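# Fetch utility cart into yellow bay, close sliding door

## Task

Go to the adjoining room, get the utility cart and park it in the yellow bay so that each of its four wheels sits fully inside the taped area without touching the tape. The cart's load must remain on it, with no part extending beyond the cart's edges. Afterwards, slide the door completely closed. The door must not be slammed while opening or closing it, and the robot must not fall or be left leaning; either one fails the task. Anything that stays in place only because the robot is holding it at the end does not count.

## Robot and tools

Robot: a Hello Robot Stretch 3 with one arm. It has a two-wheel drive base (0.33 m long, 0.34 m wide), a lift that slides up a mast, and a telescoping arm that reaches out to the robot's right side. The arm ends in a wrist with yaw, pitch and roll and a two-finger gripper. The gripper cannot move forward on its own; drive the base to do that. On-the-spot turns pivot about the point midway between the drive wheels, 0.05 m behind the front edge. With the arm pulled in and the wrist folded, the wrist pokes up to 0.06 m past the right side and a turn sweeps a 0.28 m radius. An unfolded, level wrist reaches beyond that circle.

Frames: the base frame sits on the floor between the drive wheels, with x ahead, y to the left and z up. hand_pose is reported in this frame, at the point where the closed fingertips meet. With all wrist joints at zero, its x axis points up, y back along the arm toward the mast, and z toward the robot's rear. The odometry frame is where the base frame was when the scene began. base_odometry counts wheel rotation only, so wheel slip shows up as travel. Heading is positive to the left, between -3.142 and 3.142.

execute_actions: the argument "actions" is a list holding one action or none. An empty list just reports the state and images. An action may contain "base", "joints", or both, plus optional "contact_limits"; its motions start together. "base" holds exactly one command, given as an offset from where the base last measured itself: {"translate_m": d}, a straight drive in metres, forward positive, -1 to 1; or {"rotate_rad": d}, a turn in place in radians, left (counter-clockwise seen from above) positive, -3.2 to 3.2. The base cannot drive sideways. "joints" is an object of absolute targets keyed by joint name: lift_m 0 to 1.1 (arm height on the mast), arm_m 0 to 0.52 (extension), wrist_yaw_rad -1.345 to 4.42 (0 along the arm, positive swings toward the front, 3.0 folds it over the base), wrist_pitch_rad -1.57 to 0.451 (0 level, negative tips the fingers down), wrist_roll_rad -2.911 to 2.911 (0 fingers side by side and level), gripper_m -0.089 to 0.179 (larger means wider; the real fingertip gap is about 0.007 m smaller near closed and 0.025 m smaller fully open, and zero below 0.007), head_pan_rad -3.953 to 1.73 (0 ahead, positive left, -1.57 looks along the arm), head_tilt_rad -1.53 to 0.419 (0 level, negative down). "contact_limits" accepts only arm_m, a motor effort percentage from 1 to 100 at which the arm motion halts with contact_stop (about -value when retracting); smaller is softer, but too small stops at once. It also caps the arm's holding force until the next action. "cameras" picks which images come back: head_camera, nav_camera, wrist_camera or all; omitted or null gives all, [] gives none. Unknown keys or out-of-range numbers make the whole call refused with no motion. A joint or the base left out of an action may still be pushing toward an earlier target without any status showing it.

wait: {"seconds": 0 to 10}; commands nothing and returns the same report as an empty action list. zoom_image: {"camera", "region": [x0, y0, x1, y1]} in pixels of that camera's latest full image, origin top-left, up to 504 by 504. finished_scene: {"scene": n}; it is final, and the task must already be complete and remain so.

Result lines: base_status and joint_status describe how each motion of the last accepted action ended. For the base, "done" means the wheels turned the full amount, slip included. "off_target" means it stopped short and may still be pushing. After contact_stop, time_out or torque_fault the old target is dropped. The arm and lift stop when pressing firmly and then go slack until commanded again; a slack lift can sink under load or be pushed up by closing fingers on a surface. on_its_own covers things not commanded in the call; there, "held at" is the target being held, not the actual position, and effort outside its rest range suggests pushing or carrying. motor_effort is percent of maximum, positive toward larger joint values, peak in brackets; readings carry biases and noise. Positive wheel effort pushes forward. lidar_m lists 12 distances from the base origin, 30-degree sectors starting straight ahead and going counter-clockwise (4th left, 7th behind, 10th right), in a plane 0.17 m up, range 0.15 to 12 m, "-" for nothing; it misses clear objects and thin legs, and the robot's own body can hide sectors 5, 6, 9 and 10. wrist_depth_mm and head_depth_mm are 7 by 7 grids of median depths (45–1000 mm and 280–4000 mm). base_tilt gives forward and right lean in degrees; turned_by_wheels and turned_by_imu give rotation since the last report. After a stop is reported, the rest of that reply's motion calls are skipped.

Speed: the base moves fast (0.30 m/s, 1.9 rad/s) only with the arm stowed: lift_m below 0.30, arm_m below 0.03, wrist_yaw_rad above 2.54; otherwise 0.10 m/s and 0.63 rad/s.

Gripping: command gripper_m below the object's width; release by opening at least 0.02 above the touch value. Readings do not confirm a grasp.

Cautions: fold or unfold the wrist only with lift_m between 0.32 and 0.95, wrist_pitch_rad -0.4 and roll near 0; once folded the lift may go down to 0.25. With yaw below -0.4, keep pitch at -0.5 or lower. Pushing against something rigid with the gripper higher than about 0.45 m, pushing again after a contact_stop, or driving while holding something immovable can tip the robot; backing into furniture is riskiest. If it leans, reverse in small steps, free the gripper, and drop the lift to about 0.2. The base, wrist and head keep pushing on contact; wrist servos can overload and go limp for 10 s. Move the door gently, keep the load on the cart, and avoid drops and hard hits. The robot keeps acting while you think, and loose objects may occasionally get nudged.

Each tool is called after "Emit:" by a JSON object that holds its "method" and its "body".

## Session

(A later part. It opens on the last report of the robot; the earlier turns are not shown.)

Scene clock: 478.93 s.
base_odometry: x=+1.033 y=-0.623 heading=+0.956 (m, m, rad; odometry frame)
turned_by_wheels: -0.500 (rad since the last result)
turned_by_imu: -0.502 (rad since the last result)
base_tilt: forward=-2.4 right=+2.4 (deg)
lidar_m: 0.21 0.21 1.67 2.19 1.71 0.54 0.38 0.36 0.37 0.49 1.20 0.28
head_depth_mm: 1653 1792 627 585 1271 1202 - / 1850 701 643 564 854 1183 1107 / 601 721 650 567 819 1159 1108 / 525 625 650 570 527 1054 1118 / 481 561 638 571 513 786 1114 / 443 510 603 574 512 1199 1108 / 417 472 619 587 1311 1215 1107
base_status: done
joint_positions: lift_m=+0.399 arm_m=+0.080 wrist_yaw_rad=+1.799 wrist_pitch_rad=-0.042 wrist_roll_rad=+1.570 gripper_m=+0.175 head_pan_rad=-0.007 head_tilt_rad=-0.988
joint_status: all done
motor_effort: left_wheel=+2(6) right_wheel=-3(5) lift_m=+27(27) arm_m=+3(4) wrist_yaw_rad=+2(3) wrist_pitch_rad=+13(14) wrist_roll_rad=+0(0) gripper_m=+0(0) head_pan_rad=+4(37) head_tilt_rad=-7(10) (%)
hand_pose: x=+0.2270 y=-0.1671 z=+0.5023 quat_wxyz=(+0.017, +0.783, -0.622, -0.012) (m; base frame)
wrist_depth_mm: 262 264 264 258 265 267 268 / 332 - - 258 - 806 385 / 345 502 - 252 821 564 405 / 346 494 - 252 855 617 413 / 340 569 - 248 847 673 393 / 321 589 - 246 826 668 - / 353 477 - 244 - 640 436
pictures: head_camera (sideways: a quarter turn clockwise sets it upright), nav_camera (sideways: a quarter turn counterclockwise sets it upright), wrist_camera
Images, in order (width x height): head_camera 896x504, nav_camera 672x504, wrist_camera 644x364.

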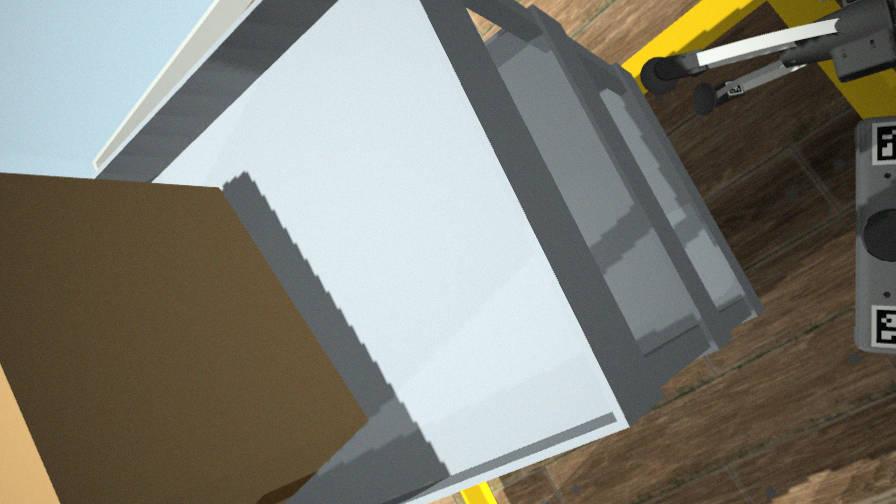

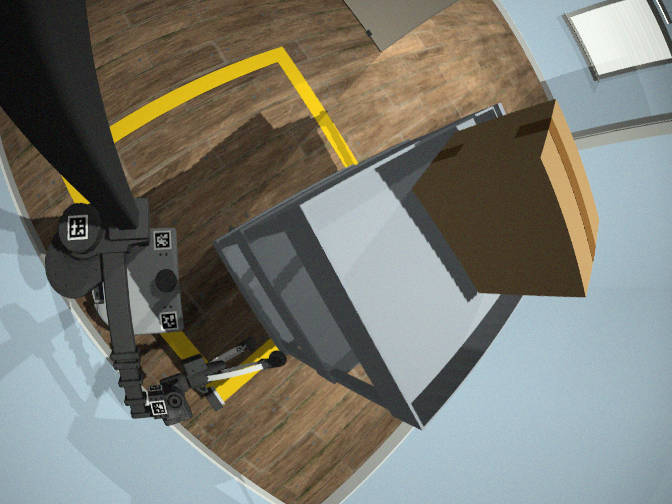

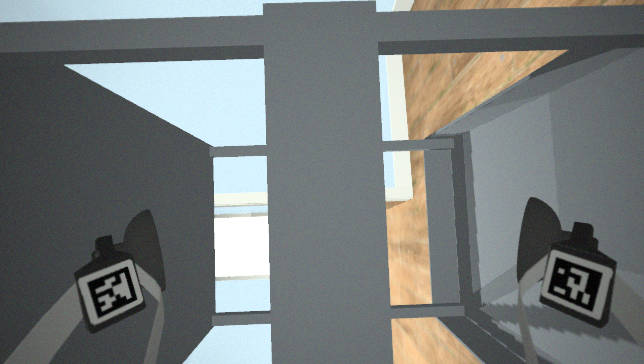

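Emit:
{"method": "execute_actions", "body": {"actions": [{"base":{"rotate_rad":-0.9},"joints":{"arm_m":0.01,"wrist_yaw_rad":1.6}}], "cameras": ["nav_camera"]}}

Emit:
{"method": "execute_actions", "body": {"actions": [{"base":{"translate_m":-0.45},"joints":{"head_pan_rad":1.0,"head_tilt_rad":-0.8}}]}}

Scene clock: 495.37 s.
base_odometry: x=+1.033 y=-0.623 heading=+0.057 (m, m, rad; odometry frame)
turned_by_wheels: -0.900 (rad since the last result)
turned_by_imu: -0.903 (rad since the last result)
base_tilt: forward=-2.4 right=+2.3 (deg)
lidar_m: 0.47 0.25 0.21 0.21 1.73 2.42 1.02 0.47 0.36 0.36 0.39 0.57
head_depth_mm: 1262 1458 1528 1382 1291 1162 1093 / 1275 1509 1679 1498 1329 1222 - / 1288 1525 1700 1500 1337 1207 1111 / 1300 1555 1710 1505 1342 1204 1113 / 1318 1566 1728 1512 1153 1165 1117 / 1334 1592 618 612 850 779 974 / 1350 1619 632 575 494 749 699
base_status: done
joint_positions: lift_m=+0.399 arm_m=+0.010 wrist_yaw_rad=+1.601 wrist_pitch_rad=-0.042 wrist_roll_rad=+1.570 gripper_m=+0.175 head_pan_rad=-0.007 head_tilt_rad=-0.988
joint_status: all done
motor_effort: left_wheel=+2(5) right_wheel=-3(5) lift_m=+27(27) arm_m=-2(4) wrist_yaw_rad=-2(7) wrist_pitch_rad=+13(13) wrist_roll_rad=+0(0) gripper_m=+0(1) head_pan_rad=+4(4) head_tilt_rad=-7(7) (%)
hand_pose: x=+0.2335 y=-0.1474 z=+0.5023 quat_wxyz=(+0.016, +0.718, -0.696, -0.014) (m; base frame)
wrist_depth_mm: - - - - - 802 578 / - - - - - 846 570 / - - - - - 862 579 / - - - - - 881 580 / - - - - - 937 573 / - - - - - 954 - / - - - - - 866 557
pictures: nav_camera (sideways: a quarter turn counterclockwise sets it upright)
Images, in order (width x height): nav_camera 672x504.

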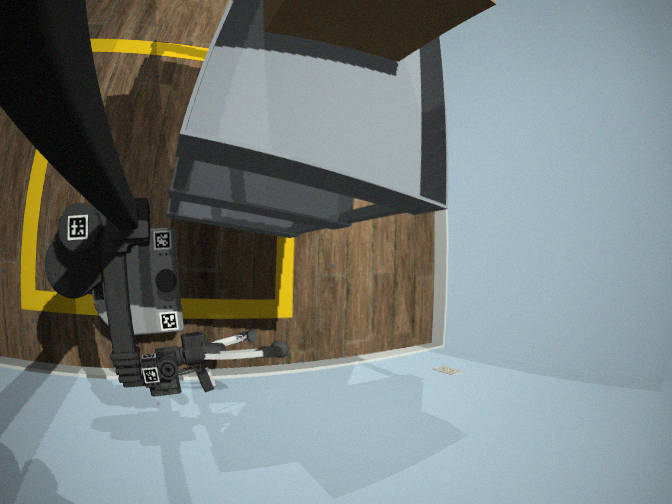

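Scene clock: 500.93 s.
base_odometry: x=+0.584 y=-0.649 heading=+0.057 (m, m, rad; odometry frame)
turned_by_wheels: +0.000 (rad since the last result)
turned_by_imu: +0.002 (rad since the last result)
base_tilt: forward=-2.4 right=+2.4 (deg)
lidar_m: 0.67 0.51 0.74 1.66 1.78 1.97 0.89 0.41 0.32 0.31 0.34 0.50
head_depth_mm: 660 708 758 1034 907 1145 1123 / 717 794 808 1102 1239 1204 1132 / 1746 954 1197 1337 1392 1282 1124 / 1782 2093 2137 1734 1471 1289 1133 / 3791 2716 2137 1747 1488 1284 1133 / 3796 2754 2151 1744 1488 1284 1135 / 3677 2755 2141 1765 1490 1302 1143
base_status: done
joint_positions: lift_m=+0.399 arm_m=+0.010 wrist_yaw_rad=+1.601 wrist_pitch_rad=-0.042 wrist_roll_rad=+1.570 gripper_m=+0.175 head_pan_rad=+0.993 head_tilt_rad=-0.803
joint_status: all done
motor_effort: left_wheel=+2(3) right_wheel=-3(5) lift_m=+27(27) arm_m=-3(3) wrist_yaw_rad=-2(1) wrist_pitch_rad=+14(13) wrist_roll_rad=+0(0) gripper_m=+1(0) head_pan_rad=+4(50) head_tilt_rad=+2(20) (%)
hand_pose: x=+0.2335 y=-0.1474 z=+0.5023 quat_wxyz=(+0.016, +0.718, -0.696, -0.014) (m; base frame)
wrist_depth_mm: 697 741 777 826 855 742 567 / - - - - - 869 572 / - - - - - 859 570 / - - - - - 898 588 / - - - - - 867 561 / - 675 - - - 705 - / - 617 946 615 - 605 609
pictures: head_camera (sideways: a quarter turn clockwise sets it upright), nav_camera (sideways: a quarter turn counterclockwise sets it upright), wrist_camera
Images, in order (width x height): head_camera 896x504, nav_camera 672x504, wrist_camera 644x364.

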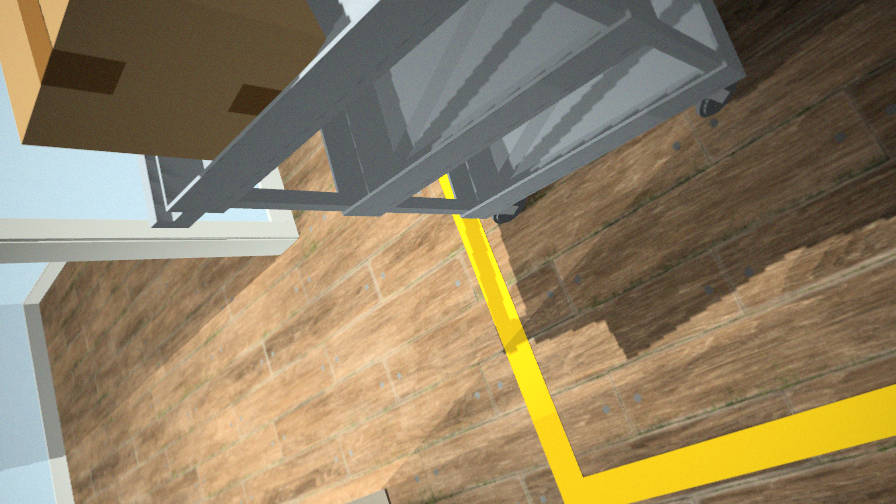

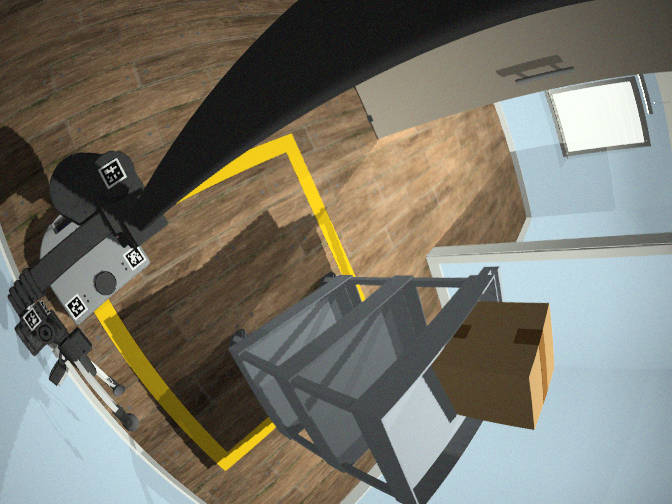

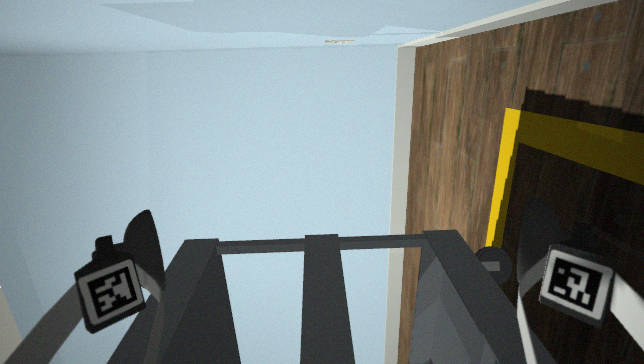

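Emit:
{"method": "execute_actions", "body": {"actions": [{"base":{"rotate_rad":1.46}}], "cameras": []}}

Emit:
{"method": "execute_actions", "body": {"actions": [{"base":{"translate_m":0.68},"joints":{"head_pan_rad":-1.2,"head_tilt_rad":-0.9}}], "cameras": []}}

Emit:
{"method": "execute_actions", "body": {"actions": [{"base":{"rotate_rad":-1.55},"joints":{"head_pan_rad":-0.2,"head_tilt_rad":-0.9}}]}}

Scene clock: 515.67 s.
base_odometry: x=+0.584 y=-0.649 heading=+1.517 (m, m, rad; odometry frame)
turned_by_wheels: +1.460 (rad since the last result)
turned_by_imu: +1.466 (rad since the last result)
base_tilt: forward=-2.4 right=+2.4 (deg)
lidar_m: 1.66 1.71 2.02 1.29 0.45 0.33 0.31 0.32 0.44 0.89 0.51 0.64
head_depth_mm: 1911 2097 2122 1716 1460 1276 1128 / 2155 2363 2128 1731 1470 1273 1124 / 2153 2453 2126 1725 1472 1278 1123 / 2025 2330 2124 1726 1481 1282 1131 / 1914 2173 2161 1754 1480 1288 1129 / 1792 2021 2134 1752 1489 1293 1134 / 1707 1897 2101 1768 1479 1282 1137
base_status: done
joint_positions: lift_m=+0.399 arm_m=+0.010 wrist_yaw_rad=+1.601 wrist_pitch_rad=-0.042 wrist_roll_rad=+1.570 gripper_m=+0.175 head_pan_rad=+0.993 head_tilt_rad=-0.803
joint_status: not commanded
motor_effort: left_wheel=-2(4) right_wheel=+2(6) lift_m=+27(27) arm_m=-3(3) wrist_yaw_rad=-1(2) wrist_pitch_rad=+14(13) wrist_roll_rad=+0(0) gripper_m=+0(1) head_pan_rad=+4(4) head_tilt_rad=+2(2) (%)
hand_pose: x=+0.2335 y=-0.1474 z=+0.5023 quat_wxyz=(+0.016, +0.718, -0.696, -0.014) (m; base frame)
wrist_depth_mm: - - - - - 825 562 / - - - - - 833 572 / - - - - - 858 573 / - - - - - 848 588 / - - - - - 940 567 / - - - - - 920 - / - - - - - 892 612
pictures: none
No camera images: the call's "cameras" was empty. Leave "cameras" out to get every camera's image.

Scene clock: 523.53 s.
base_odometry: x=+0.621 y=+0.030 heading=+1.516 (m, m, rad; odometry frame)
turned_by_wheels: +0.000 (rad since the last result)
turned_by_imu: -0.001 (rad since the last result)
base_tilt: forward=-2.3 right=+2.4 (deg)
lidar_m: 0.98 1.02 1.37 1.95 1.43 1.03 0.99 1.03 0.48 0.47 0.50 1.35
head_depth_mm: 498 473 558 620 901 1145 1120 / 1623 827 631 959 934 1176 - / 1701 804 690 957 1124 1238 - / 1776 2043 667 1592 1377 1248 1093 / 1834 2135 1924 1624 1414 1262 1100 / 1662 1822 1862 1631 1406 1259 1119 / 1417 1547 1672 1641 1419 1244 1117
base_status: done
joint_positions: lift_m=+0.399 arm_m=+0.010 wrist_yaw_rad=+1.601 wrist_pitch_rad=-0.042 wrist_roll_rad=+1.570 gripper_m=+0.175 head_pan_rad=-1.193 head_tilt_rad=-0.889
joint_status: all done
motor_effort: left_wheel=-2(3) right_wheel=+2(5) lift_m=+27(27) arm_m=-2(2) wrist_yaw_rad=-2(2) wrist_pitch_rad=+13(13) wrist_roll_rad=+0(0) gripper_m=+1(1) head_pan_rad=-4(52) head_tilt_rad=-7(21) (%)
hand_pose: x=+0.2335 y=-0.1474 z=+0.5023 quat_wxyz=(+0.016, +0.718, -0.696, -0.014) (m; base frame)
wrist_depth_mm: - - - - - 844 567 / - - - - - 872 573 / - - - - - 852 588 / - - - - 942 863 584 / 934 921 932 944 958 967 566 / 931 969 947 950 979 958 - / - - - - - 895 603
pictures: none
No camera images: the call's "cameras" was empty. Leave "cameras" out to get every camera's image.

Scene clock: 526.93 s.
base_odometry: x=+0.621 y=+0.030 heading=-0.033 (m, m, rad; odometry frame)
turned_by_wheels: -1.550 (rad since the last result)
turned_by_imu: -1.556 (rad since the last result)
base_tilt: forward=-2.4 right=+2.4 (deg)
lidar_m: 0.47 0.50 1.35 0.98 1.02 1.40 1.95 1.39 1.03 0.99 0.61 0.48
head_depth_mm: 1741 844 718 969 1145 1234 1124 / 1692 877 720 974 1133 1242 1110 / 505 557 632 979 1103 1219 1110 / 488 520 607 981 1169 1217 1118 / 489 499 589 965 941 1226 1114 / 493 480 573 968 946 1230 1121 / 516 768 729 676 1382 1248 1115
base_status: done
joint_positions: lift_m=+0.399 arm_m=+0.010 wrist_yaw_rad=+1.601 wrist_pitch_rad=-0.042 wrist_roll_rad=+1.570 gripper_m=+0.175 head_pan_rad=-0.207 head_tilt_rad=-0.889
joint_status: all done
motor_effort: left_wheel=+2(5) right_wheel=-3(5) lift_m=+27(27) arm_m=-2(2) wrist_yaw_rad=-1(2) wrist_pitch_rad=+13(13) wrist_roll_rad=+0(0) gripper_m=+1(2) head_pan_rad=+3(51) head_tilt_rad=-6(6) (%)
hand_pose: x=+0.2335 y=-0.1474 z=+0.5023 quat_wxyz=(+0.016, +0.718, -0.696, -0.014) (m; base frame)
wrist_depth_mm: 337 506 - 332 - 592 345 / 354 505 - 348 - 588 361 / 359 498 - 365 - 607 375 / 378 491 - 388 - 614 397 / 401 569 864 414 890 665 520 / 460 593 - 438 - 639 - / - 477 - 464 - 494 495
pictures: head_camera (sideways: a quarter turn clockwise sets it upright), nav_camera (sideways: a quarter turn counterclockwise sets it upright), wrist_camera
Images, in order (width x height): head_camera 896x504, nav_camera 672x504, wrist_camera 644x364.

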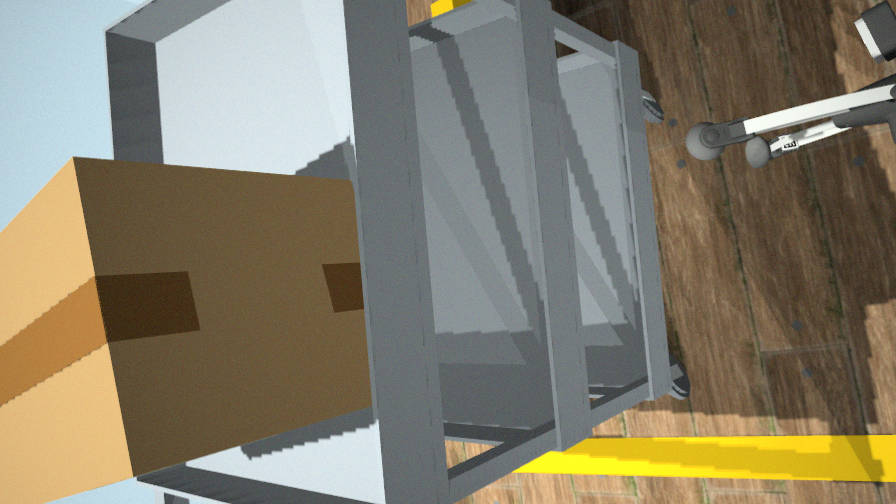

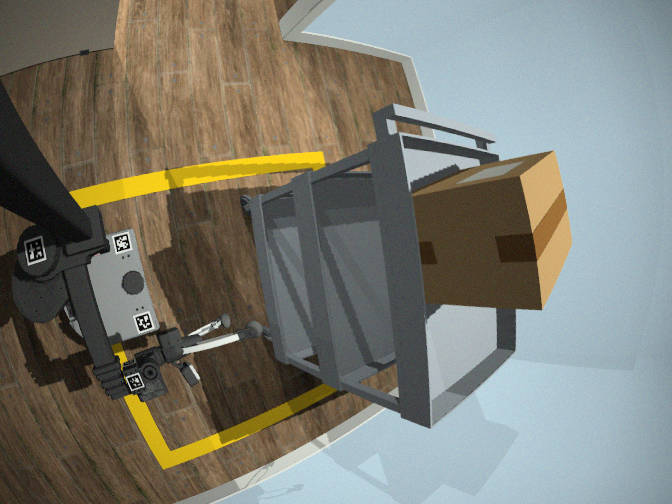

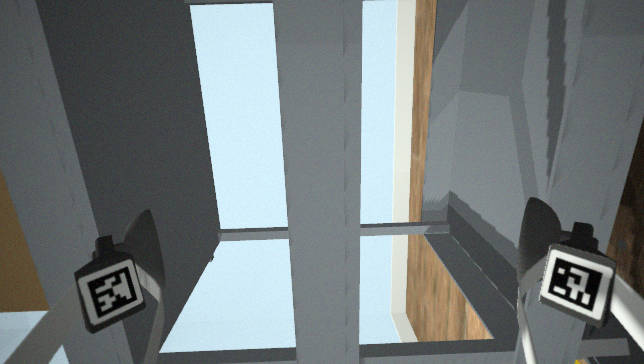

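Emit:
{"method": "execute_actions", "body": {"actions": [{"base":{"translate_m":0.24}}], "cameras": ["wrist_camera"]}}

Scene clock: 541.87 s.
base_odometry: x=+0.860 y=+0.022 heading=-0.033 (m, m, rad; odometry frame)
turned_by_wheels: +0.000 (rad since the last result)
turned_by_imu: +0.000 (rad since the last result)
base_tilt: forward=-2.4 right=+2.4 (deg)
lidar_m: 0.23 0.24 1.21 1.00 1.01 1.40 2.19 1.40 1.03 1.00 0.30 0.23
head_depth_mm: 1520 1663 669 609 530 804 1094 / 1490 389 336 430 524 794 1092 / 1435 378 328 399 493 781 1073 / 486 381 320 374 460 773 1079 / 489 381 314 351 447 762 1065 / 1308 385 315 332 437 740 1088 / 1299 386 324 584 541 595 1120
base_status: done
joint_positions: lift_m=+0.399 arm_m=+0.010 wrist_yaw_rad=+1.601 wrist_pitch_rad=-0.042 wrist_roll_rad=+1.570 gripper_m=+0.175 head_pan_rad=-0.207 head_tilt_rad=-0.889
joint_status: not commanded
motor_effort: left_wheel=+2(6) right_wheel=-3(3) lift_m=+27(27) arm_m=-3(3) wrist_yaw_rad=-2(2) wrist_pitch_rad=+13(13) wrist_roll_rad=+0(0) gripper_m=+1(1) head_pan_rad=+5(4) head_tilt_rad=-6(6) (%)
hand_pose: x=+0.2335 y=-0.1474 z=+0.5023 quat_wxyz=(+0.016, +0.718, -0.696, -0.014) (m; base frame)
wrist_depth_mm: 347 506 119 119 119 530 404 / 348 506 125 124 125 547 401 / 345 503 132 130 132 570 408 / 343 496 139 137 139 612 418 / 337 566 - 145 147 644 397 / 322 585 656 154 156 626 - / 349 475 - 163 168 732 424
pictures: wrist_camera
Images, in order (width x height): wrist_camera 644x364.

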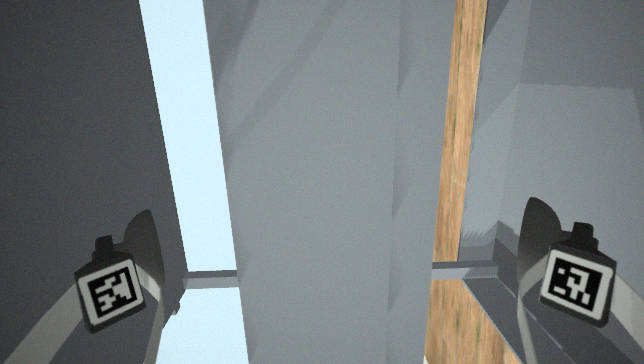

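Emit:
{"method": "execute_actions", "body": {"actions": [{"base":{"translate_m":0.04}}], "cameras": []}}

Emit:
{"method": "execute_actions", "body": {"actions": [{"joints":{"gripper_m":0.05}}], "cameras": ["wrist_camera"]}}

Scene clock: 546.10 s.
base_odometry: x=+0.900 y=+0.021 heading=-0.033 (m, m, rad; odometry frame)
turned_by_wheels: +0.000 (rad since the last result)
turned_by_imu: +0.001 (rad since the last result)
base_tilt: forward=-2.3 right=+2.3 (deg)
lidar_m: 0.19 0.20 1.18 1.01 1.02 1.40 2.23 1.40 1.03 1.00 0.24 0.19
head_depth_mm: 1486 1675 317 409 531 681 1062 / 1455 1570 310 352 492 496 1010 / 1397 379 311 327 445 496 1057 / 1327 380 312 308 408 498 997 / 1304 381 314 295 376 473 1002 / 1302 384 315 287 349 466 1002 / 1305 387 317 287 531 493 1102
base_status: done
joint_positions: lift_m=+0.399 arm_m=+0.010 wrist_yaw_rad=+1.601 wrist_pitch_rad=-0.042 wrist_roll_rad=+1.570 gripper_m=+0.175 head_pan_rad=-0.207 head_tilt_rad=-0.889
joint_status: not commanded
motor_effort: left_wheel=+2(6) right_wheel=-3(4) lift_m=+27(27) arm_m=-2(3) wrist_yaw_rad=-2(2) wrist_pitch_rad=+13(13) wrist_roll_rad=+0(0) gripper_m=+1(1) head_pan_rad=+4(4) head_tilt_rad=-6(6) (%)
hand_pose: x=+0.2335 y=-0.1474 z=+0.5023 quat_wxyz=(+0.016, +0.718, -0.696, -0.014) (m; base frame)
wrist_depth_mm: 348 443 82 83 83 85 403 / 345 468 86 86 87 89 407 / 345 466 90 91 92 502 403 / 339 500 95 96 97 520 408 / 341 563 100 101 102 577 398 / 319 595 107 107 108 594 - / 357 476 114 114 115 529 429
pictures: none
No camera images: the call's "cameras" was empty. Leave "cameras" out to get every camera's image.

Scene clock: 547.83 s.
base_odometry: x=+0.900 y=+0.021 heading=-0.033 (m, m, rad; odometry frame)
turned_by_wheels: +0.000 (rad since the last result)
turned_by_imu: +0.000 (rad since the last result)
base_tilt: forward=-2.3 right=+2.4 (deg)
lidar_m: 0.19 0.20 1.18 1.02 1.02 1.40 2.23 1.39 1.03 0.99 0.24 0.19
head_depth_mm: 1478 1677 317 410 530 679 1068 / 1453 1582 310 352 491 495 1007 / 1397 379 311 327 446 496 1065 / 1315 381 312 308 407 497 999 / 1302 381 314 295 376 473 997 / 1302 385 315 287 349 466 1002 / 1300 386 316 287 530 493 1105
base_status: not commanded
joint_positions: lift_m=+0.399 arm_m=+0.010 wrist_yaw_rad=+1.601 wrist_pitch_rad=-0.044 wrist_roll_rad=+1.570 gripper_m=+0.052 head_pan_rad=-0.207 head_tilt_rad=-0.889
joint_status: all done
motor_effort: left_wheel=+2(2) right_wheel=-2(3) lift_m=+27(27) arm_m=-2(2) wrist_yaw_rad=-1(1) wrist_pitch_rad=+15(17) wrist_roll_rad=+0(0) gripper_m=-47(100) head_pan_rad=+4(4) head_tilt_rad=-6(6) (%)
hand_pose: x=+0.2334 y=-0.1474 z=+0.5017 quat_wxyz=(+0.017, +0.718, -0.696, -0.015) (m; base frame)
wrist_depth_mm: 342 446 82 83 83 85 397 / 352 474 86 87 87 499 401 / 342 472 90 91 92 496 409 / 346 489 95 96 97 537 413 / 343 456 100 101 102 104 414 / 341 427 107 107 108 570 392 / 320 522 114 113 115 510 453
pictures: wrist_camera
Images, in order (width x height): wrist_camera 644x364.

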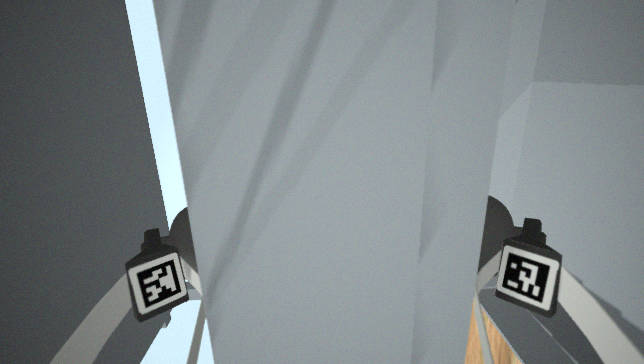

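Pull.

Emit:
{"method": "execute_actions", "body": {"actions": [{"base":{"translate_m":-0.3},"joints":{"arm_m":0.04,"head_pan_rad":-0.3,"head_tilt_rad":-0.8}}]}}

Scene clock: 553.33 s.
base_odometry: x=+0.601 y=+0.031 heading=-0.033 (m, m, rad; odometry frame)
turned_by_wheels: +0.000 (rad since the last result)
turned_by_imu: +0.002 (rad since the last result)
base_tilt: forward=-2.4 right=+2.4 (deg)
lidar_m: 0.25 0.29 1.36 0.98 1.02 1.41 1.93 1.39 1.02 0.99 0.29 0.25
head_depth_mm: 1610 1684 361 412 539 763 993 / 1765 451 353 393 509 632 994 / 1683 454 354 373 478 764 998 / 1662 455 356 357 452 772 997 / 1625 458 357 341 432 770 979 / 1582 461 382 640 570 511 1077 / 1520 1740 782 636 542 509 1143
base_status: done
joint_positions: lift_m=+0.399 arm_m=+0.040 wrist_yaw_rad=+1.474 wrist_pitch_rad=-0.045 wrist_roll_rad=+1.569 gripper_m=+0.060 head_pan_rad=-0.294 head_tilt_rad=-0.801
joint_status: all done
on_its_own: wrist_yaw_rad is held at +1.473, not at your +1.600, by its stall guard, which is not easing now; gripper_m is held at +0.059, not at your +0.050, by its stall guard, which is not easing now
motor_effort: left_wheel=+1(12) right_wheel=-5(44) lift_m=+27(27) arm_m=-1(11) wrist_yaw_rad=-1(69) wrist_pitch_rad=+15(17) wrist_roll_rad=+0(5) gripper_m=-24(44) head_pan_rad=-3(18) head_tilt_rad=+1(19) (%)
hand_pose: x=+0.2323 y=-0.2098 z=+0.5015 quat_wxyz=(+0.016, +0.672, -0.740, -0.016) (m; base frame)
wrist_depth_mm: 343 518 111 111 112 519 398 / 342 504 116 117 118 552 408 / 349 500 123 123 125 573 407 / 345 502 131 131 131 607 411 / 344 490 138 138 140 557 411 / 345 456 148 147 150 - 415 / 339 - - 157 161 896 397
pictures: head_camera (sideways: a quarter turn clockwise sets it upright), nav_camera (sideways: a quarter turn counterclockwise sets it upright), wrist_camera
Images, in order (width x height): head_camera 896x504, nav_camera 672x504, wrist_camera 644x364.

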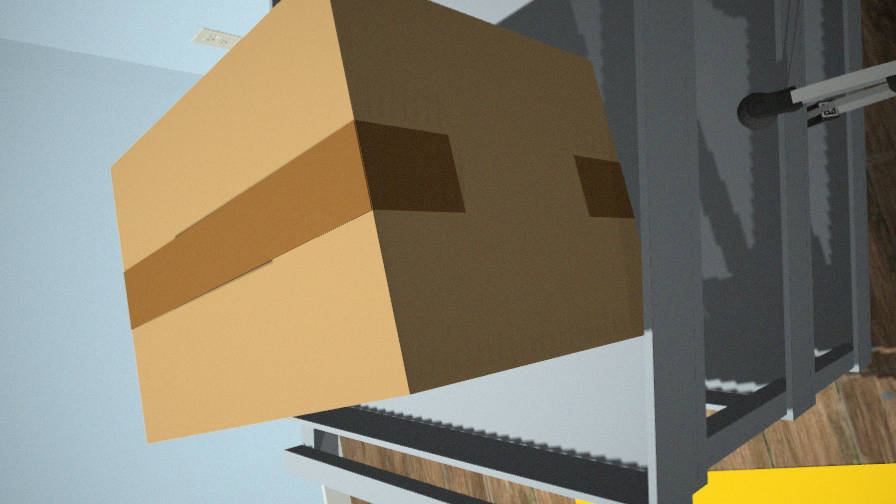

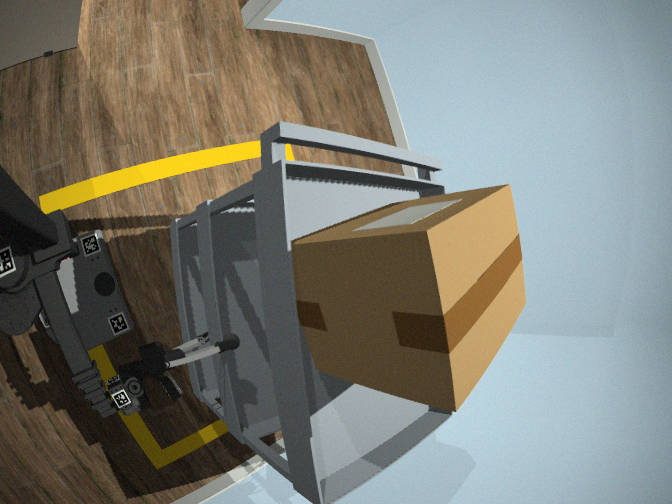

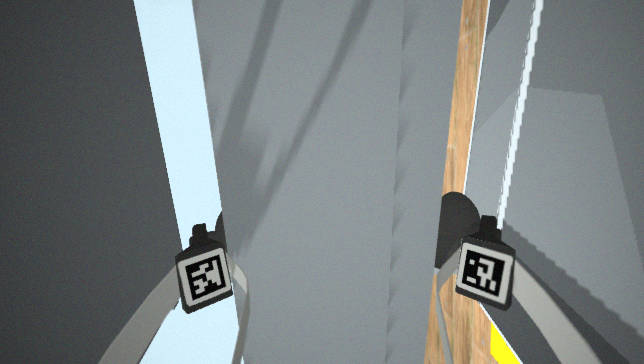

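Emit:
{"method": "execute_actions", "body": {"actions": [{"joints":{"gripper_m":0.175}}], "cameras": []}}

Emit:
{"method": "execute_actions", "body": {"actions": [{"base":{"translate_m":-0.35},"joints":{"head_pan_rad":-0.15,"head_tilt_rad":-0.75}}]}}

Scene clock: 558.23 s.
base_odometry: x=+0.601 y=+0.031 heading=-0.033 (m, m, rad; odometry frame)
turned_by_wheels: +0.000 (rad since the last result)
turned_by_imu: +0.000 (rad since the last result)
base_tilt: forward=-2.3 right=+2.4 (deg)
lidar_m: 0.25 0.29 1.36 0.98 1.02 1.41 1.93 1.39 1.02 0.99 0.30 0.25
head_depth_mm: 1608 1687 361 412 539 763 992 / 1752 452 352 391 510 764 919 / 1695 455 354 373 478 767 998 / 1657 456 356 357 451 768 985 / 1617 459 358 341 432 768 975 / 1570 461 383 642 572 510 1081 / 1551 1743 784 638 543 507 1143
base_status: not commanded
joint_positions: lift_m=+0.399 arm_m=+0.040 wrist_yaw_rad=+1.474 wrist_pitch_rad=-0.042 wrist_roll_rad=+1.569 gripper_m=+0.175 head_pan_rad=-0.294 head_tilt_rad=-0.801
joint_status: all done
on_its_own: wrist_yaw_rad is held at +1.473, not at your +1.600, by its stall guard, which is not easing now
motor_effort: left_wheel=+2(2) right_wheel=-2(10) lift_m=+27(27) arm_m=-2(1) wrist_yaw_rad=-1(1) wrist_pitch_rad=+14(19) wrist_roll_rad=+0(0) gripper_m=+1(97) head_pan_rad=-5(5) head_tilt_rad=+1(1) (%)
hand_pose: x=+0.2324 y=-0.2099 z=+0.5021 quat_wxyz=(+0.016, +0.672, -0.740, -0.015) (m; base frame)
wrist_depth_mm: 350 502 110 111 112 523 403 / 347 502 117 116 117 546 409 / 345 501 124 123 124 569 405 / 343 497 132 130 132 601 409 / 343 564 141 138 140 650 394 / 319 582 635 147 150 624 - / 354 476 - 157 161 702 424
pictures: none
No camera images: the call's "cameras" was empty. Leave "cameras" out to get every camera's image.

Scene clock: 562.80 s.
base_odometry: x=+0.251 y=+0.043 heading=-0.033 (m, m, rad; odometry frame)
turned_by_wheels: +0.000 (rad since the last result)
turned_by_imu: +0.001 (rad since the last result)
base_tilt: forward=-2.4 right=+2.4 (deg)
lidar_m: 0.59 1.62 1.02 0.98 1.02 1.50 1.58 1.38 1.02 0.98 1.03 0.59
head_depth_mm: 1936 1983 868 724 1008 1232 1144 / 1918 622 785 1067 1013 1228 1145 / 763 602 687 1065 1020 1232 1145 / 766 596 683 1068 1042 1237 1141 / 1780 600 699 1072 1043 1265 1151 / 1857 2043 850 868 1475 1316 1152 / 1823 2071 2236 1804 1558 1324 1156
base_status: done
joint_positions: lift_m=+0.399 arm_m=+0.040 wrist_yaw_rad=+1.474 wrist_pitch_rad=-0.042 wrist_roll_rad=+1.569 gripper_m=+0.175 head_pan_rad=-0.157 head_tilt_rad=-0.754
joint_status: all done
on_its_own: wrist_yaw_rad is held at +1.473, not at your +1.600, by its stall guard, which is not easing now
motor_effort: left_wheel=+1(2) right_wheel=-2(5) lift_m=+27(27) arm_m=-2(1) wrist_yaw_rad=-1(1) wrist_pitch_rad=+13(14) wrist_roll_rad=+0(0) gripper_m=+1(1) head_pan_rad=+4(24) head_tilt_rad=+3(8) (%)
hand_pose: x=+0.2324 y=-0.2099 z=+0.5023 quat_wxyz=(+0.015, +0.672, -0.740, -0.015) (m; base frame)
wrist_depth_mm: 409 509 - 412 839 595 431 / 435 497 - 446 - 590 507 / - 496 - 463 - 603 534 / 553 493 - 495 967 503 556 / 547 573 966 522 - 652 555 / 565 590 - 560 - 574 - / - 606 - 601 - 718 610
pictures: head_camera (sideways: a quarter turn clockwise sets it upright), nav_camera (sideways: a quarter turn counterclockwise sets it upright), wrist_camera
Images, in order (width x height): head_camera 896x504, nav_camera 672x504, wrist_camera 644x364.

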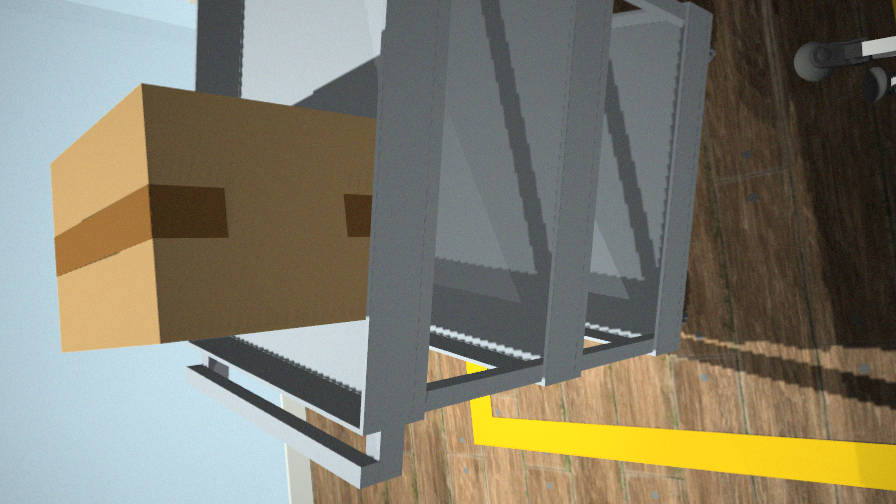

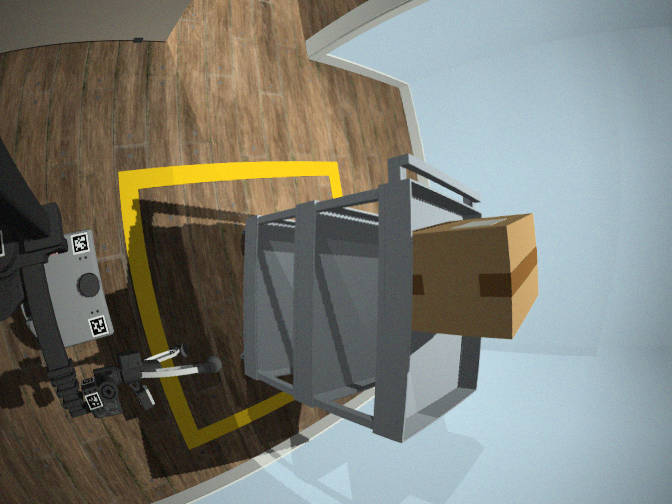

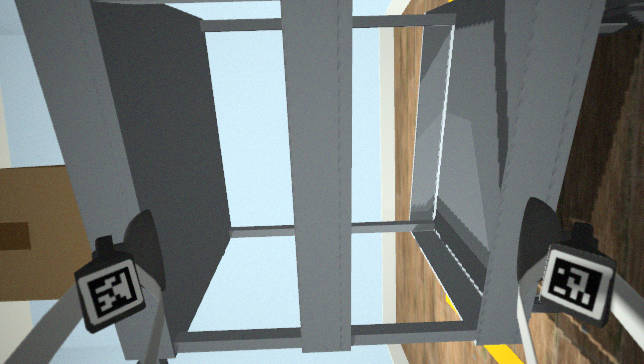

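Emit:
{"method": "execute_actions", "body": {"actions": [{"joints":{"arm_m":0.13,"wrist_roll_rad":0,"wrist_yaw_rad":1.6,"gripper_m":0.175,"lift_m":0.06,"head_pan_rad":-0.55,"head_tilt_rad":-0.7}}]}}

Scene clock: 578.33 s.
base_odometry: x=+0.251 y=+0.043 heading=-0.033 (m, m, rad; odometry frame)
turned_by_wheels: +0.000 (rad since the last result)
turned_by_imu: +0.001 (rad since the last result)
base_tilt: forward=-2.3 right=+2.4 (deg)
lidar_m: 0.59 1.61 1.02 0.98 1.03 1.50 1.58 1.39 1.02 1.01 - 0.59
head_depth_mm: 1135 1229 1356 1490 1526 1330 1161 / 1281 1405 1490 1624 1534 1343 1163 / 1479 1648 914 1051 1043 1267 1163 / 1715 1839 955 822 1036 1262 1168 / 2013 2192 919 744 1008 1223 1172 / 1943 627 672 719 1012 1192 1162 / 1841 597 632 688 1016 1122 1165
base_status: not commanded
joint_positions: lift_m=+0.061 arm_m=+0.130 wrist_yaw_rad=+1.599 wrist_pitch_rad=-0.041 wrist_roll_rad=+0.004 gripper_m=+0.175 head_pan_rad=-0.543 head_tilt_rad=-0.705
joint_status: all done
motor_effort: left_wheel=+1(2) right_wheel=-1(2) lift_m=+12(24) arm_m=+3(6) wrist_yaw_rad=+2(3) wrist_pitch_rad=+13(14) wrist_roll_rad=-2(4) gripper_m=+0(1) head_pan_rad=-5(35) head_tilt_rad=+3(11) (%)
hand_pose: x=+0.2336 y=-0.2676 z=+0.1647 quat_wxyz=(+0.503, +0.518, -0.483, +0.496) (m; base frame)
wrist_depth_mm: - - - - - - 877 / - - - - - - 905 / - 565 509 460 423 404 915 / 993 853 922 754 679 730 756 / 598 626 552 552 506 512 536 / 431 388 408 399 393 384 - / 324 326 320 315 309 306 291
pictures: head_camera (sideways: a quarter turn clockwise sets it upright), nav_camera (sideways: a quarter turn counterclockwise sets it upright), wrist_camera
Images, in order (width x height): head_camera 896x504, nav_camera 672x504, wrist_camera 644x364.

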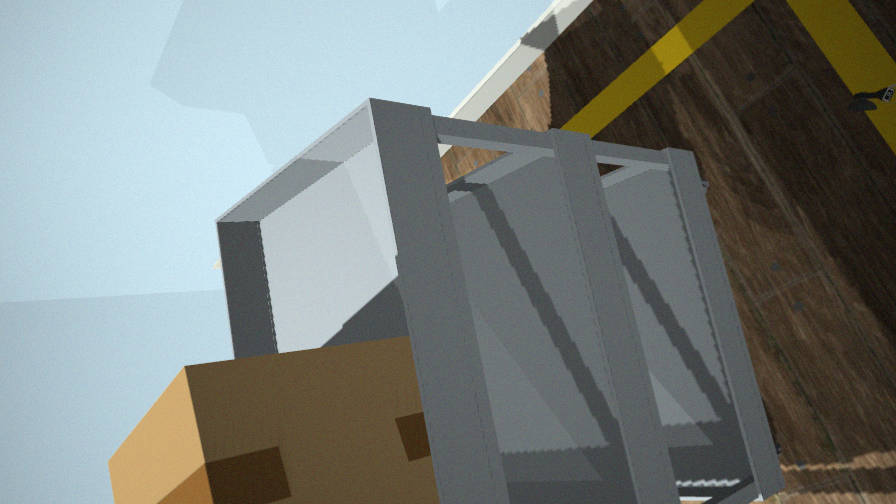

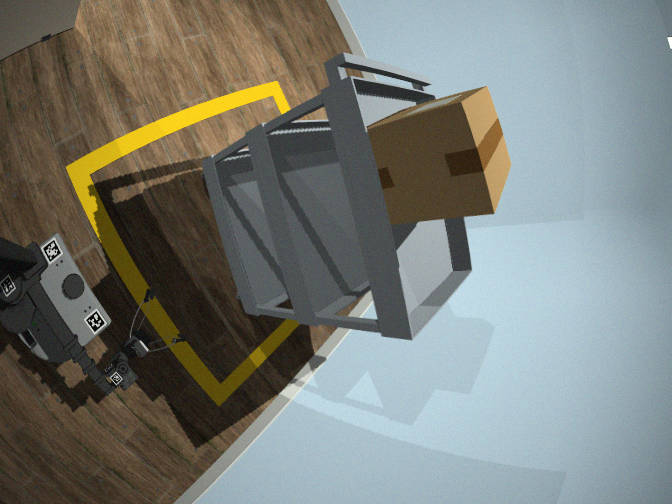

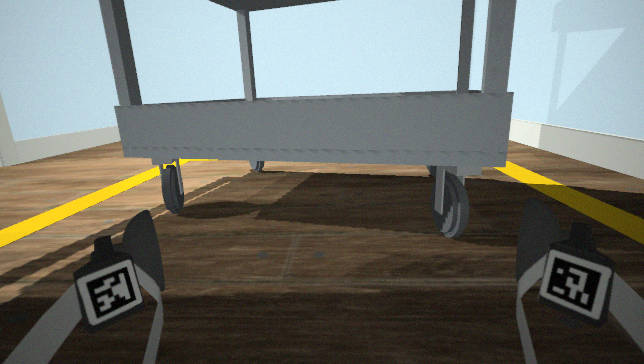

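Emit:
{"method": "execute_actions", "body": {"actions": [{"base":{"rotate_rad":2.6},"joints":{"arm_m":0.01,"lift_m":0.24,"gripper_m":-0.02,"wrist_pitch_rad":0,"head_pan_rad":0,"head_tilt_rad":-0.6}}], "cameras": []}}

Emit:
{"method": "execute_actions", "body": {"actions": [{"base":{"translate_m":0.95}}], "cameras": []}}

Emit:
{"method": "execute_actions", "body": {"actions": [{"base":{"rotate_rad":0.546},"joints":{"head_pan_rad":-1.9,"head_tilt_rad":-0.8}}]}}

Scene clock: 592.30 s.
base_odometry: x=+0.251 y=+0.043 heading=+2.567 (m, m, rad; odometry frame)
turned_by_wheels: +2.600 (rad since the last result)
turned_by_imu: +2.611 (rad since the last result)
base_tilt: forward=-2.4 right=+2.4 (deg)
lidar_m: 1.46 1.58 1.42 1.03 0.99 1.02 0.59 0.59 1.61 1.03 0.98 1.01
head_depth_mm: 1163 1257 1351 1465 1581 1415 1211 / 1311 1425 1566 1729 1722 1426 1213 / 1494 1641 1833 1978 1734 1423 1213 / 1527 1710 1936 2092 1730 1422 1210 / 1464 1604 1803 1977 1737 1432 1217 / 1391 1521 1674 1877 1744 1422 1218 / 1323 1439 1580 1760 1752 1434 1216
base_status: done
joint_positions: lift_m=+0.239 arm_m=+0.010 wrist_yaw_rad=+1.599 wrist_pitch_rad=-0.021 wrist_roll_rad=+0.004 gripper_m=-0.019 head_pan_rad=-0.007 head_tilt_rad=-0.606
joint_status: all done
motor_effort: left_wheel=-2(4) right_wheel=+2(5) lift_m=+30(30) arm_m=-2(2) wrist_yaw_rad=+1(2) wrist_pitch_rad=+13(14) wrist_roll_rad=-2(2) gripper_m=-11(97) head_pan_rad=+4(43) head_tilt_rad=+4(16) (%)
hand_pose: x=+0.2342 y=-0.1480 z=+0.3486 quat_wxyz=(+0.498, +0.513, -0.488, +0.501) (m; base frame)
wrist_depth_mm: - - - - - 795 640 / - - - - - 803 643 / - - - - - 825 670 / - - - - - 858 673 / - - - - - 863 692 / 773 757 746 673 721 703 673 / 603 583 583 582 570 546 553
pictures: none
No camera images: the call's "cameras" was empty. Leave "cameras" out to get every camera's image.

Scene clock: 603.03 s.
base_odometry: x=-0.546 y=+0.559 heading=+2.567 (m, m, rad; odometry frame)
turned_by_wheels: +0.000 (rad since the last result)
turned_by_imu: -0.001 (rad since the last result)
base_tilt: forward=-2.4 right=+2.3 (deg)
lidar_m: 0.78 0.77 0.79 1.08 1.48 1.52 1.50 1.50 0.72 0.52 0.52 0.57
head_depth_mm: 604 647 703 763 838 927 1034 / 677 738 807 888 990 1113 1177 / 752 833 927 1039 1201 1346 1214 / 726 805 905 1030 1196 1359 1214 / 689 755 843 952 1094 1279 1219 / 653 717 794 890 1009 1167 1224 / 621 679 746 833 939 1071 1189
base_status: done
joint_positions: lift_m=+0.239 arm_m=+0.010 wrist_yaw_rad=+1.599 wrist_pitch_rad=-0.021 wrist_roll_rad=+0.004 gripper_m=-0.019 head_pan_rad=-0.007 head_tilt_rad=-0.605
joint_status: not commanded
motor_effort: left_wheel=-2(3) right_wheel=+2(6) lift_m=+30(30) arm_m=-3(2) wrist_yaw_rad=+1(1) wrist_pitch_rad=+13(13) wrist_roll_rad=-2(2) gripper_m=-11(11) head_pan_rad=+4(6) head_tilt_rad=+3(4) (%)
hand_pose: x=+0.2342 y=-0.1480 z=+0.3486 quat_wxyz=(+0.498, +0.513, -0.488, +0.501) (m; base frame)
wrist_depth_mm: 585 630 705 733 495 376 301 / 591 649 726 779 516 385 310 / 610 677 743 794 537 394 310 / 618 688 790 819 546 400 322 / 626 709 797 - 539 410 330 / 652 699 762 670 541 428 334 / 603 594 595 577 559 428 342
pictures: none
No camera images: the call's "cameras" was empty. Leave "cameras" out to get every camera's image.

Scene clock: 604.83 s.
base_odometry: x=-0.546 y=+0.559 heading=+3.113 (m, m, rad; odometry frame)
turned_by_wheels: +0.546 (rad since the last result)
turned_by_imu: +0.548 (rad since the last result)
base_tilt: forward=-2.4 right=+2.4 (deg)
lidar_m: 0.77 0.80 1.09 1.47 1.53 1.50 1.50 0.70 0.52 0.52 0.58 0.79
head_depth_mm: 472 546 655 812 1069 1275 1126 / 456 527 625 768 990 1255 1134 / 443 508 600 729 926 1224 1139 / 429 490 583 713 916 1212 1159 / 462 533 619 742 919 1193 1142 / 454 517 596 709 871 1122 1141 / 442 499 573 677 821 1054 1142
base_status: done
joint_positions: lift_m=+0.239 arm_m=+0.010 wrist_yaw_rad=+1.599 wrist_pitch_rad=-0.021 wrist_roll_rad=+0.004 gripper_m=-0.019 head_pan_rad=-1.893 head_tilt_rad=-0.790
joint_status: all done
motor_effort: left_wheel=-2(5) right_wheel=+2(5) lift_m=+29(30) arm_m=-3(3) wrist_yaw_rad=+1(1) wrist_pitch_rad=+13(13) wrist_roll_rad=-2(2) gripper_m=-11(11) head_pan_rad=-4(51) head_tilt_rad=-6(23) (%)
hand_pose: x=+0.2342 y=-0.1480 z=+0.3486 quat_wxyz=(+0.498, +0.513, -0.488, +0.501) (m; base frame)
wrist_depth_mm: 653 653 625 634 626 625 505 / 671 667 668 658 654 628 503 / 714 696 695 683 667 653 508 / 723 734 709 722 695 688 516 / 759 748 752 - 721 703 519 / 778 781 773 668 710 673 519 / 601 590 575 576 573 563 506
pictures: head_camera (sideways: a quarter turn clockwise sets it upright), nav_camera (sideways: a quarter turn counterclockwise sets it upright), wrist_camera
Images, in order (width x height): head_camera 896x504, nav_camera 672x504, wrist_camera 644x364.

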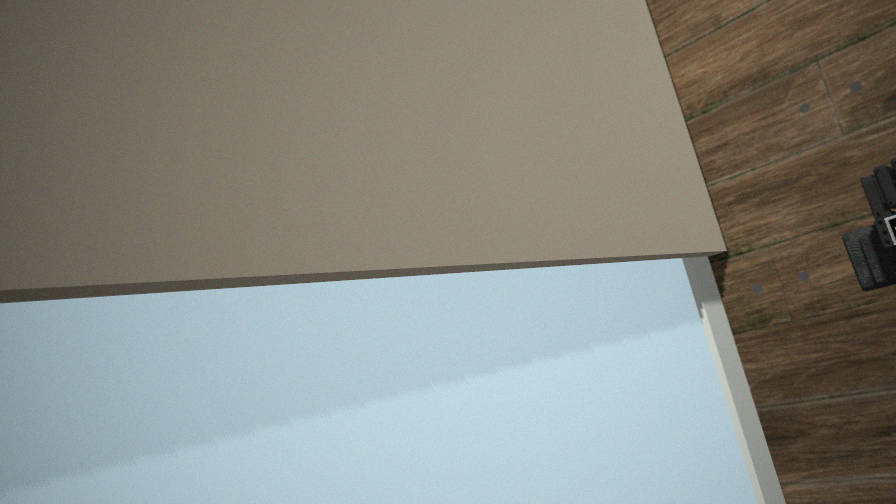

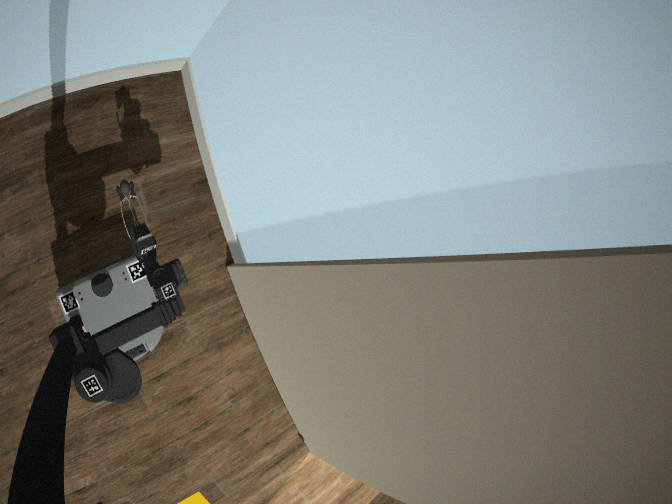

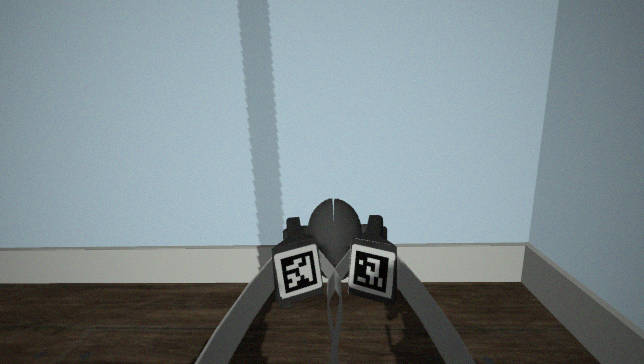

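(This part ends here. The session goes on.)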